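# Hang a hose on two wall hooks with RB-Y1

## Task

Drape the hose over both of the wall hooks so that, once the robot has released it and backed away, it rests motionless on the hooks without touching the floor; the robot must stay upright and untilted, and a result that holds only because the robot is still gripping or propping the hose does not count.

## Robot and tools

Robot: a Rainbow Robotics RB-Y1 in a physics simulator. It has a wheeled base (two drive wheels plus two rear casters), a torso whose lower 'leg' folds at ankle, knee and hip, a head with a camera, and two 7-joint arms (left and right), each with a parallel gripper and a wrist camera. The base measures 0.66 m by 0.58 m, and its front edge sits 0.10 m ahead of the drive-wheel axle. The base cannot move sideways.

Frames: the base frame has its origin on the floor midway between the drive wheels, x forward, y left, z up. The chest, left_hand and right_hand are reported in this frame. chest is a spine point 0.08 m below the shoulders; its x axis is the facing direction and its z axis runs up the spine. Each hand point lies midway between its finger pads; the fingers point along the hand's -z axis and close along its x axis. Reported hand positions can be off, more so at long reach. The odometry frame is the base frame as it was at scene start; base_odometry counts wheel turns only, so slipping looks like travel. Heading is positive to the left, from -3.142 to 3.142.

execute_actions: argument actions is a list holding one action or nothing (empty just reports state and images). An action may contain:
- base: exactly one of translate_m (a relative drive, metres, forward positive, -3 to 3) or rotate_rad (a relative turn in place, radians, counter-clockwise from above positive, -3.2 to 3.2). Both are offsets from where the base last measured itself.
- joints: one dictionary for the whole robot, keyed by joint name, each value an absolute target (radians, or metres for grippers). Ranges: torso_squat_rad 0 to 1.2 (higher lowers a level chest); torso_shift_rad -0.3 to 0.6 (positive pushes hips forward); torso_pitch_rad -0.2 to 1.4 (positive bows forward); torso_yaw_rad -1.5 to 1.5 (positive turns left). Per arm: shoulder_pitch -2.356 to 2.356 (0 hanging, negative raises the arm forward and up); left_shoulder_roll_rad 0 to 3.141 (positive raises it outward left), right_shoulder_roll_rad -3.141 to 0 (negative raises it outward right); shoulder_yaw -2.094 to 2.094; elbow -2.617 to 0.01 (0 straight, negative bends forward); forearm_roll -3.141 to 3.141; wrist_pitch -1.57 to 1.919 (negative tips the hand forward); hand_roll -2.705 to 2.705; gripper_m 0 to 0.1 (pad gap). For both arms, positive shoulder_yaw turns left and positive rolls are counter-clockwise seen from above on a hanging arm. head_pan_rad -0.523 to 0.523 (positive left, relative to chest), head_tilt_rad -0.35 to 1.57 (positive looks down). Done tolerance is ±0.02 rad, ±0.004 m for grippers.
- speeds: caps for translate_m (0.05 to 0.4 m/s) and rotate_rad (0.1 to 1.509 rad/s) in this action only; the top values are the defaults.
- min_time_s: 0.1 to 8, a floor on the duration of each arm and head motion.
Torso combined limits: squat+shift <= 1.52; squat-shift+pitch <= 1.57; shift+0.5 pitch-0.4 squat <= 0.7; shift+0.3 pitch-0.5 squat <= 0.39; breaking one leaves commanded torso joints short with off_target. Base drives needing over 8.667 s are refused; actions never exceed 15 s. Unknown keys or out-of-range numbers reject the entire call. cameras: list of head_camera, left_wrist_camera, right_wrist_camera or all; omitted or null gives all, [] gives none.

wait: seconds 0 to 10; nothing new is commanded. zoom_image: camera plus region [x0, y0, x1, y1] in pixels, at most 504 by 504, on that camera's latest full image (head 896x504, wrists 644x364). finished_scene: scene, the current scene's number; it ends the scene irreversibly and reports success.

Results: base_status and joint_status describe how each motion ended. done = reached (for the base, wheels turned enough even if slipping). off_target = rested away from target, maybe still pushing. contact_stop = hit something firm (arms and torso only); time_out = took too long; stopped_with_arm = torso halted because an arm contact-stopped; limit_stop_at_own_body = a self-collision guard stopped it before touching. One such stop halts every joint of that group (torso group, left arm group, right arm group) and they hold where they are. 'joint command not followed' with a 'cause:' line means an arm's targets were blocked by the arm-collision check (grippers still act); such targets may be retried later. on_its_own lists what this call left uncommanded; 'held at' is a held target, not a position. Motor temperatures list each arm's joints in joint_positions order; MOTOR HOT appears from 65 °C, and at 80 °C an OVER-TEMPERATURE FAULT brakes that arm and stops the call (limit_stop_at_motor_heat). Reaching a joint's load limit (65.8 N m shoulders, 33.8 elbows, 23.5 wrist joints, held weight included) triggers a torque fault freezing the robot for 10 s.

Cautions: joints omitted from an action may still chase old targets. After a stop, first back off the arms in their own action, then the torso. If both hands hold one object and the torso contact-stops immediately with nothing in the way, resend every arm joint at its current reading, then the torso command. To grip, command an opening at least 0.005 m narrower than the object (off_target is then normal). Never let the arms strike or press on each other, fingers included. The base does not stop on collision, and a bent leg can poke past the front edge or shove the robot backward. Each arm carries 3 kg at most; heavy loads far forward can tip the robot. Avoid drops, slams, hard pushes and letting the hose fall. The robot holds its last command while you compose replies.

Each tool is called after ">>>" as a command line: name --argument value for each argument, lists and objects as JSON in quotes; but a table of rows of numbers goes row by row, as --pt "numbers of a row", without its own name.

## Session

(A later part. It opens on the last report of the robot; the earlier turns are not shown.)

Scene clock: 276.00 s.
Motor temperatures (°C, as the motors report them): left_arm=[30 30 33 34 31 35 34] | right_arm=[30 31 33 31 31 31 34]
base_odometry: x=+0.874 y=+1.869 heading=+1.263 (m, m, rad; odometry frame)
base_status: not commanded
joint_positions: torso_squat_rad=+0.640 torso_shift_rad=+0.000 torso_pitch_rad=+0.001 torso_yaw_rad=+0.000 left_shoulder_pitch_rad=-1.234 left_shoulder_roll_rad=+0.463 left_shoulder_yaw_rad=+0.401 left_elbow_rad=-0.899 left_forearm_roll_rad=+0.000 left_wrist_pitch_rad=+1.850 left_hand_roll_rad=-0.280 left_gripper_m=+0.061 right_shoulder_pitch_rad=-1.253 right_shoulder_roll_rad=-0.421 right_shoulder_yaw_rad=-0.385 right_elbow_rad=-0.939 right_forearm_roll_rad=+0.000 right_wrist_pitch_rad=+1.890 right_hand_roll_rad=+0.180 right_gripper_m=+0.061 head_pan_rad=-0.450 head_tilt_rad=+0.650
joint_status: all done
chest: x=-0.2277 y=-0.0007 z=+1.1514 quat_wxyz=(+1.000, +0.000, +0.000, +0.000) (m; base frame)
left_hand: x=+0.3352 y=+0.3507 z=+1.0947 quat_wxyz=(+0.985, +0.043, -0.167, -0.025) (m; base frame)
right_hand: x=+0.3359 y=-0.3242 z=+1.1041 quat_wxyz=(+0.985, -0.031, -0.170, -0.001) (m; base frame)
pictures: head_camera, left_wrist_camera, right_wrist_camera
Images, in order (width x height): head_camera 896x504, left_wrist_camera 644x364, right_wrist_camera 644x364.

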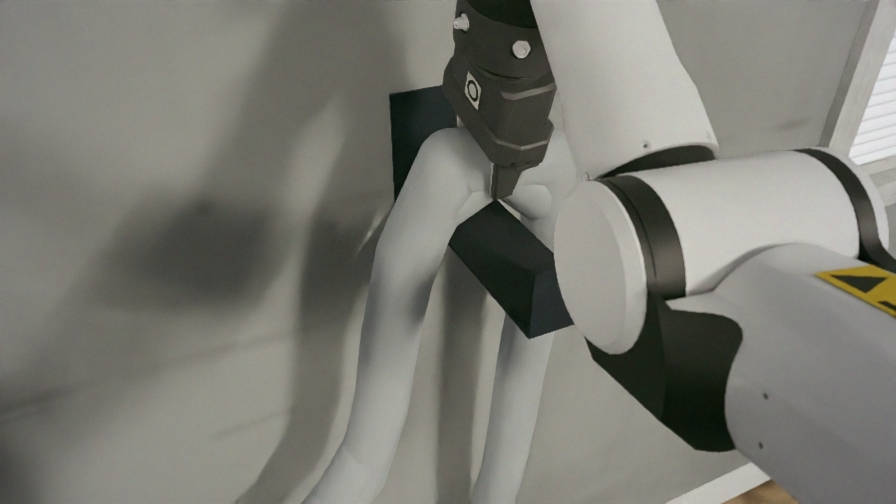

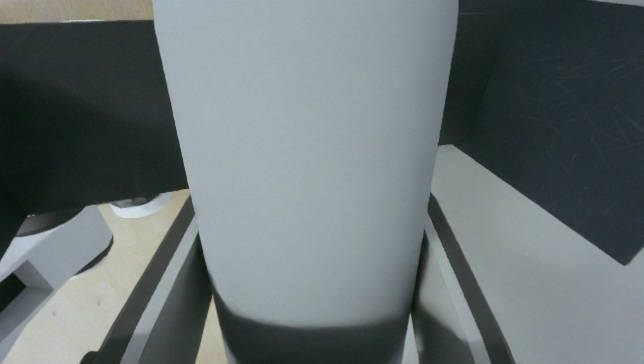

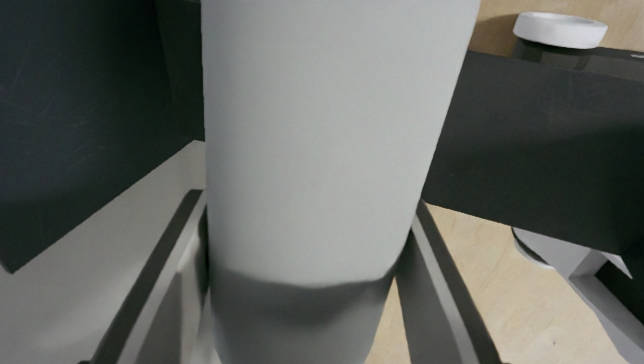

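>>> execute_actions --actions '[{"joints":{"torso_squat_rad":0.695}}]'

Scene clock: 283.30 s.
Motor temperatures (°C, as the motors report them): left_arm=[30 30 33 34 31 35 34] | right_arm=[30 31 33 31 31 31 34]
base_odometry: x=+0.874 y=+1.869 heading=+1.263 (m, m, rad; odometry frame)
base_status: not commanded
joint_positions: torso_squat_rad=+0.695 torso_shift_rad=+0.000 torso_pitch_rad=+0.000 torso_yaw_rad=+0.000 left_shoulder_pitch_rad=-1.234 left_shoulder_roll_rad=+0.463 left_shoulder_yaw_rad=+0.401 left_elbow_rad=-0.899 left_forearm_roll_rad=+0.000 left_wrist_pitch_rad=+1.850 left_hand_roll_rad=-0.280 left_gripper_m=+0.061 right_shoulder_pitch_rad=-1.253 right_shoulder_roll_rad=-0.421 right_shoulder_yaw_rad=-0.385 right_elbow_rad=-0.939 right_forearm_roll_rad=+0.000 right_wrist_pitch_rad=+1.890 right_hand_roll_rad=+0.180 right_gripper_m=+0.061 head_pan_rad=-0.450 head_tilt_rad=+0.650
joint_status: all done
chest: x=-0.2278 y=-0.0007 z=+1.1276 quat_wxyz=(+1.000, +0.000, +0.000, +0.000) (m; base frame)
left_hand: x=+0.3351 y=+0.3507 z=+1.0709 quat_wxyz=(+0.985, +0.043, -0.167, -0.025) (m; base frame)
right_hand: x=+0.3358 y=-0.3241 z=+1.0805 quat_wxyz=(+0.985, -0.031, -0.170, -0.001) (m; base frame)
pictures: head_camera, left_wrist_camera, right_wrist_camera
Images, in order (width x height): head_camera 896x504, left_wrist_camera 644x364, right_wrist_camera 644x364.

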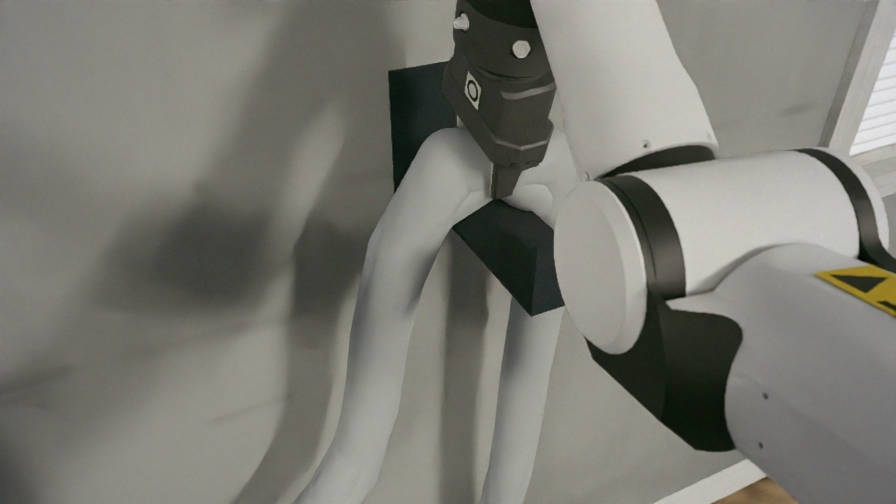

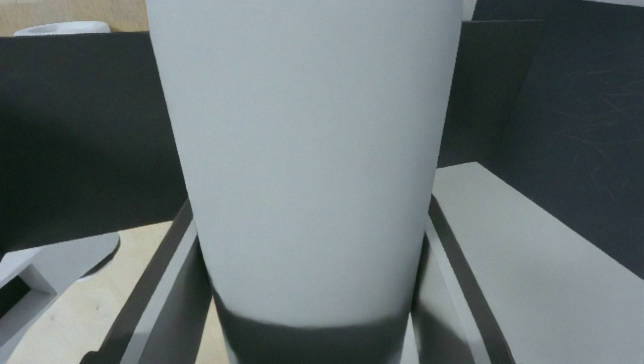

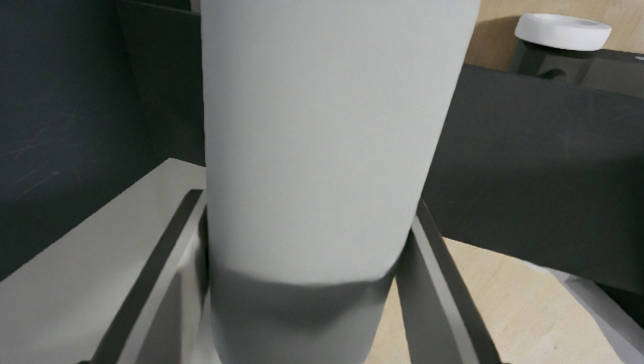

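>>> execute_actions --actions '[{"joints":{"torso_squat_rad":0.722,"head_pan_rad":0.45}}]'

Scene clock: 287.33 s.
Motor temperatures (°C, as the motors report them): left_arm=[30 30 33 34 31 35 34] | right_arm=[30 31 33 31 31 31 34]
base_odometry: x=+0.874 y=+1.869 heading=+1.263 (m, m, rad; odometry frame)
base_status: not commanded
joint_positions: torso_squat_rad=+0.722 torso_shift_rad=+0.000 torso_pitch_rad=+0.000 torso_yaw_rad=+0.000 left_shoulder_pitch_rad=-1.234 left_shoulder_roll_rad=+0.463 left_shoulder_yaw_rad=+0.401 left_elbow_rad=-0.900 left_forearm_roll_rad=+0.000 left_wrist_pitch_rad=+1.850 left_hand_roll_rad=-0.280 left_gripper_m=+0.061 right_shoulder_pitch_rad=-1.254 right_shoulder_roll_rad=-0.421 right_shoulder_yaw_rad=-0.385 right_elbow_rad=-0.940 right_forearm_roll_rad=+0.000 right_wrist_pitch_rad=+1.890 right_hand_roll_rad=+0.180 right_gripper_m=+0.061 head_pan_rad=+0.450 head_tilt_rad=+0.650
joint_status: all done
chest: x=-0.2281 y=-0.0007 z=+1.1153 quat_wxyz=(+1.000, +0.000, +0.000, +0.000) (m; base frame)
left_hand: x=+0.3350 y=+0.3508 z=+1.0593 quat_wxyz=(+0.985, +0.043, -0.167, -0.025) (m; base frame)
right_hand: x=+0.3359 y=-0.3240 z=+1.0695 quat_wxyz=(+0.985, -0.031, -0.172, -0.001) (m; base frame)
pictures: head_camera, left_wrist_camera, right_wrist_camera
Images, in order (width x height): head_camera 896x504, left_wrist_camera 644x364, right_wrist_camera 644x364.

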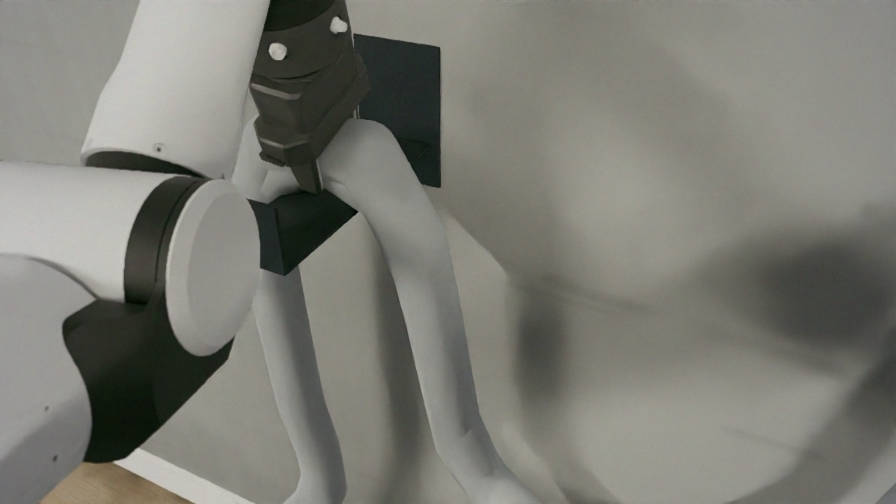

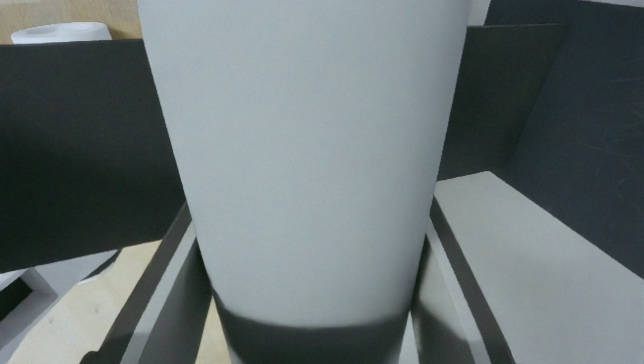

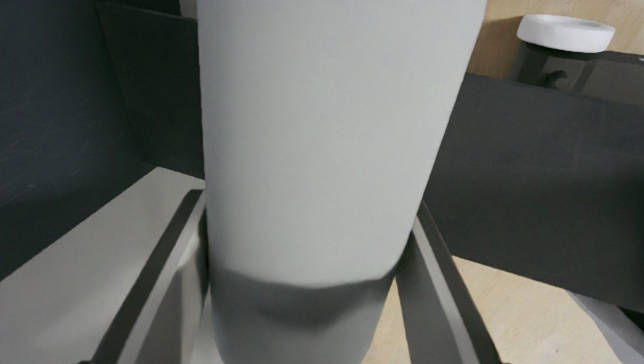

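Load is transferring to the hooks. Release, rise, and back away.

>>> execute_actions --actions '[{"joints":{"left_gripper_m":0.09,"right_gripper_m":0.09,"head_pan_rad":0.04}}]' --cameras '[]'

>>> execute_actions --actions '[{"base":{"translate_m":-0.02},"speeds":{"translate_m":0.05},"joints":{"torso_squat_rad":0.42,"left_gripper_m":0.1,"right_gripper_m":0.1}}]'

Scene clock: 292.57 s.
Motor temperatures (°C, as the motors report them): left_arm=[30 30 33 34 31 35 34] | right_arm=[30 31 33 31 31 31 34]
base_odometry: x=+0.874 y=+1.869 heading=+1.263 (m, m, rad; odometry frame)
base_status: not commanded
joint_positions: torso_squat_rad=+0.722 torso_shift_rad=+0.000 torso_pitch_rad=+0.000 torso_yaw_rad=+0.000 left_shoulder_pitch_rad=-1.234 left_shoulder_roll_rad=+0.463 left_shoulder_yaw_rad=+0.401 left_elbow_rad=-0.900 left_forearm_roll_rad=+0.000 left_wrist_pitch_rad=+1.850 left_hand_roll_rad=-0.280 left_gripper_m=+0.090 right_shoulder_pitch_rad=-1.254 right_shoulder_roll_rad=-0.421 right_shoulder_yaw_rad=-0.385 right_elbow_rad=-0.940 right_forearm_roll_rad=+0.000 right_wrist_pitch_rad=+1.890 right_hand_roll_rad=+0.180 right_gripper_m=+0.090 head_pan_rad=+0.040 head_tilt_rad=+0.650
joint_status: all done
chest: x=-0.2281 y=-0.0007 z=+1.1153 quat_wxyz=(+1.000, +0.000, +0.000, +0.000) (m; base frame)
left_hand: x=+0.3351 y=+0.3507 z=+1.0594 quat_wxyz=(+0.985, +0.043, -0.168, -0.025) (m; base frame)
right_hand: x=+0.3359 y=-0.3240 z=+1.0693 quat_wxyz=(+0.985, -0.031, -0.171, -0.001) (m; base frame)
pictures: none
No camera images: the call's "cameras" was empty. Leave "cameras" out to get every camera's image.

Scene clock: 294.37 s.
Motor temperatures (°C, as the motors report them): left_arm=[30 30 33 34 31 35 34] | right_arm=[30 31 33 31 31 31 34]
base_odometry: x=+0.868 y=+1.850 heading=+1.263 (m, m, rad; odometry frame)
base_status: done
joint_positions: torso_squat_rad=+0.420 torso_shift_rad=+0.000 torso_pitch_rad=+0.000 torso_yaw_rad=+0.000 left_shoulder_pitch_rad=-1.235 left_shoulder_roll_rad=+0.463 left_shoulder_yaw_rad=+0.401 left_elbow_rad=-0.900 left_forearm_roll_rad=+0.000 left_wrist_pitch_rad=+1.850 left_hand_roll_rad=-0.280 left_gripper_m=+0.100 right_shoulder_pitch_rad=-1.254 right_shoulder_roll_rad=-0.421 right_shoulder_yaw_rad=-0.385 right_elbow_rad=-0.940 right_forearm_roll_rad=+0.000 right_wrist_pitch_rad=+1.890 right_hand_roll_rad=+0.180 right_gripper_m=+0.100 head_pan_rad=+0.040 head_tilt_rad=+0.650
joint_status: all done
chest: x=-0.2279 y=-0.0008 z=+1.2291 quat_wxyz=(+1.000, +0.000, +0.000, +0.000) (m; base frame)
left_hand: x=+0.3353 y=+0.3506 z=+1.1731 quat_wxyz=(+0.985, +0.043, -0.168, -0.025) (m; base frame)
right_hand: x=+0.3360 y=-0.3242 z=+1.1827 quat_wxyz=(+0.985, -0.031, -0.171, -0.001) (m; base frame)
pictures: head_camera, left_wrist_camera, right_wrist_camera
Images, in order (width x height): head_camera 896x504, left_wrist_camera 644x364, right_wrist_camera 644x364.

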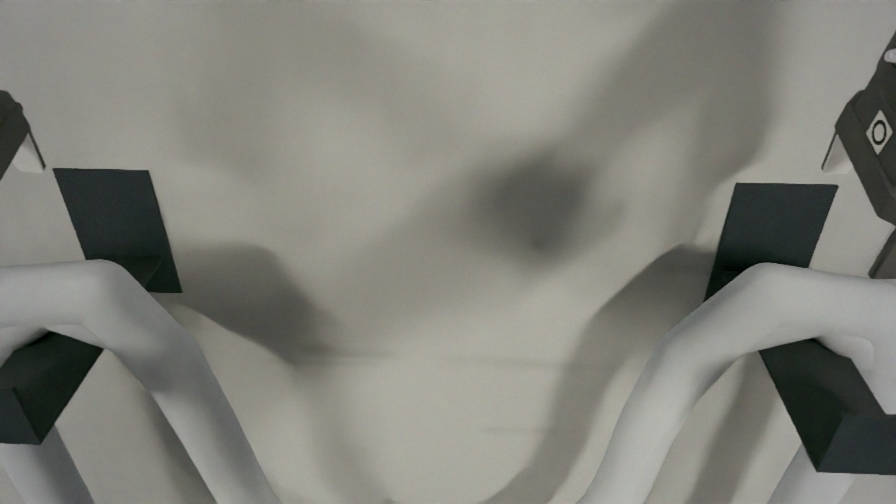

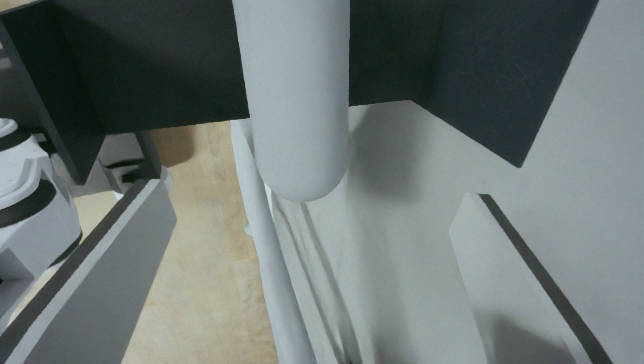

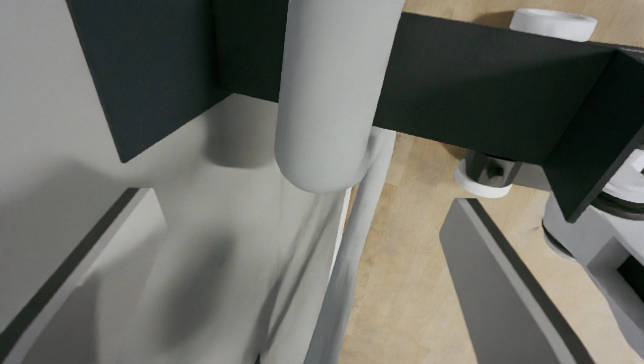

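>>> execute_actions --actions '[{"base":{"translate_m":-0.9},"joints":{"head_tilt_rad":0.55}}]' --cameras '["head_camera"]'

>>> wait --seconds 4

Scene clock: 301.93 s.
Motor temperatures (°C, as the motors report them): left_arm=[30 30 33 34 31 35 34] | right_arm=[30 31 33 31 31 31 34]
base_odometry: x=+0.595 y=+0.992 heading=+1.263 (m, m, rad; odometry frame)
base_status: done
joint_positions: torso_squat_rad=+0.420 torso_shift_rad=+0.000 torso_pitch_rad=+0.000 torso_yaw_rad=+0.000 left_shoulder_pitch_rad=-1.235 left_shoulder_roll_rad=+0.463 left_shoulder_yaw_rad=+0.401 left_elbow_rad=-0.900 left_forearm_roll_rad=+0.000 left_wrist_pitch_rad=+1.850 left_hand_roll_rad=-0.280 left_gripper_m=+0.100 right_shoulder_pitch_rad=-1.254 right_shoulder_roll_rad=-0.421 right_shoulder_yaw_rad=-0.385 right_elbow_rad=-0.940 right_forearm_roll_rad=+0.000 right_wrist_pitch_rad=+1.890 right_hand_roll_rad=+0.180 right_gripper_m=+0.100 head_pan_rad=+0.040 head_tilt_rad=+0.550
joint_status: all done
chest: x=-0.2280 y=-0.0008 z=+1.2291 quat_wxyz=(+1.000, +0.000, +0.000, +0.000) (m; base frame)
left_hand: x=+0.3352 y=+0.3506 z=+1.1733 quat_wxyz=(+0.985, +0.043, -0.168, -0.025) (m; base frame)
right_hand: x=+0.3359 y=-0.3242 z=+1.1828 quat_wxyz=(+0.985, -0.031, -0.171, -0.001) (m; base frame)
pictures: head_camera
Images, in order (width x height): head_camera 896x504.

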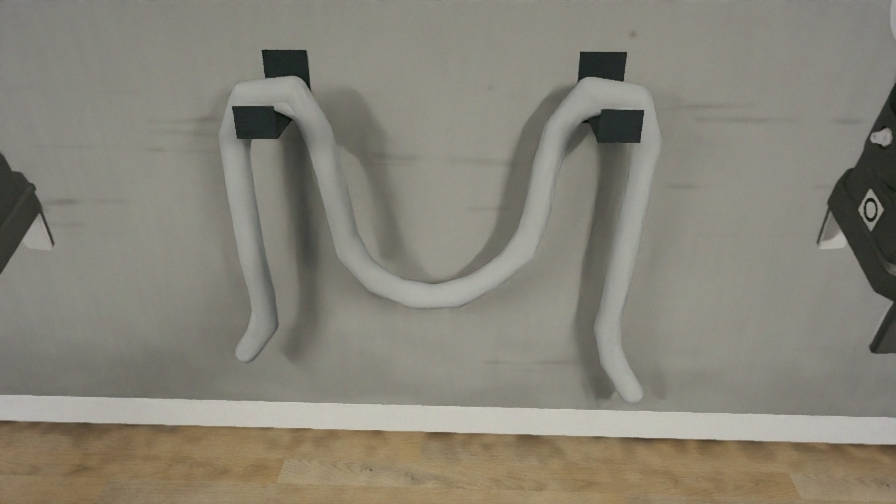

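Scene clock: 305.93 s.
Motor temperatures (°C, as the motors report them): left_arm=[30 30 33 34 31 35 34] | right_arm=[30 31 33 31 31 31 34]
base_odometry: x=+0.595 y=+0.992 heading=+1.263 (m, m, rad; odometry frame)
base_status: done
joint_positions: torso_squat_rad=+0.420 torso_shift_rad=+0.000 torso_pitch_rad=+0.000 torso_yaw_rad=+0.000 left_shoulder_pitch_rad=-1.235 left_shoulder_roll_rad=+0.463 left_shoulder_yaw_rad=+0.401 left_elbow_rad=-0.900 left_forearm_roll_rad=+0.000 left_wrist_pitch_rad=+1.850 left_hand_roll_rad=-0.280 left_gripper_m=+0.100 right_shoulder_pitch_rad=-1.254 right_shoulder_roll_rad=-0.421 right_shoulder_yaw_rad=-0.385 right_elbow_rad=-0.940 right_forearm_roll_rad=+0.000 right_wrist_pitch_rad=+1.890 right_hand_roll_rad=+0.180 right_gripper_m=+0.100 head_pan_rad=+0.040 head_tilt_rad=+0.550
joint_status: all done
chest: x=-0.2280 y=-0.0008 z=+1.2291 quat_wxyz=(+1.000, +0.000, +0.000, +0.000) (m; base frame)
left_hand: x=+0.3352 y=+0.3506 z=+1.1733 quat_wxyz=(+0.985, +0.043, -0.168, -0.025) (m; base frame)
right_hand: x=+0.3359 y=-0.3242 z=+1.1828 quat_wxyz=(+0.985, -0.031, -0.171, -0.001) (m; base frame)
wait: 4.00 s; at rest by 0.27 s
pictures: head_camera, left_wrist_camera, right_wrist_camera
Images, in order (width x height): head_camera 896x504, left_wrist_camera 644x364, right_wrist_camera 644x364.

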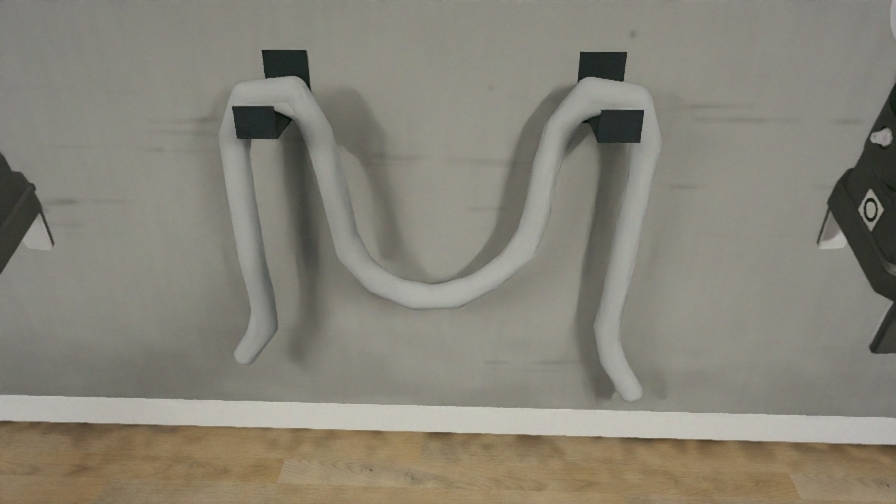

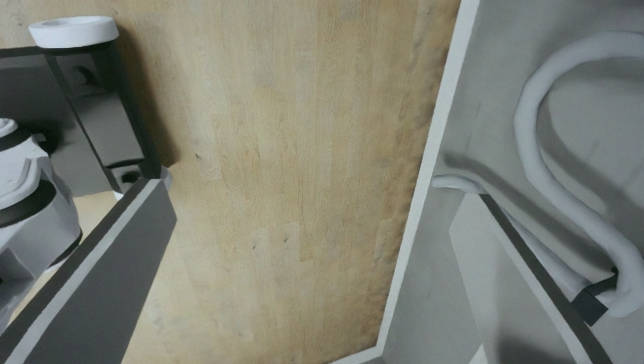

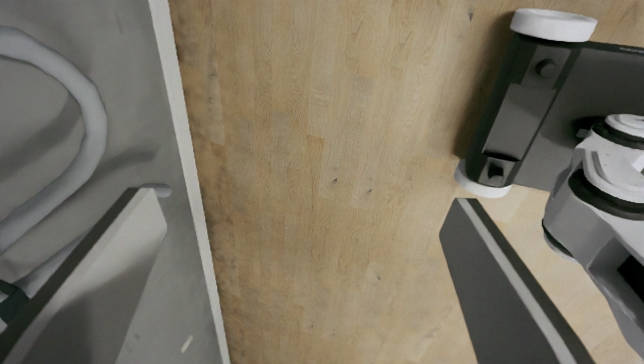

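>>> finished_scene --scene 1

The scene is finished: the task was done.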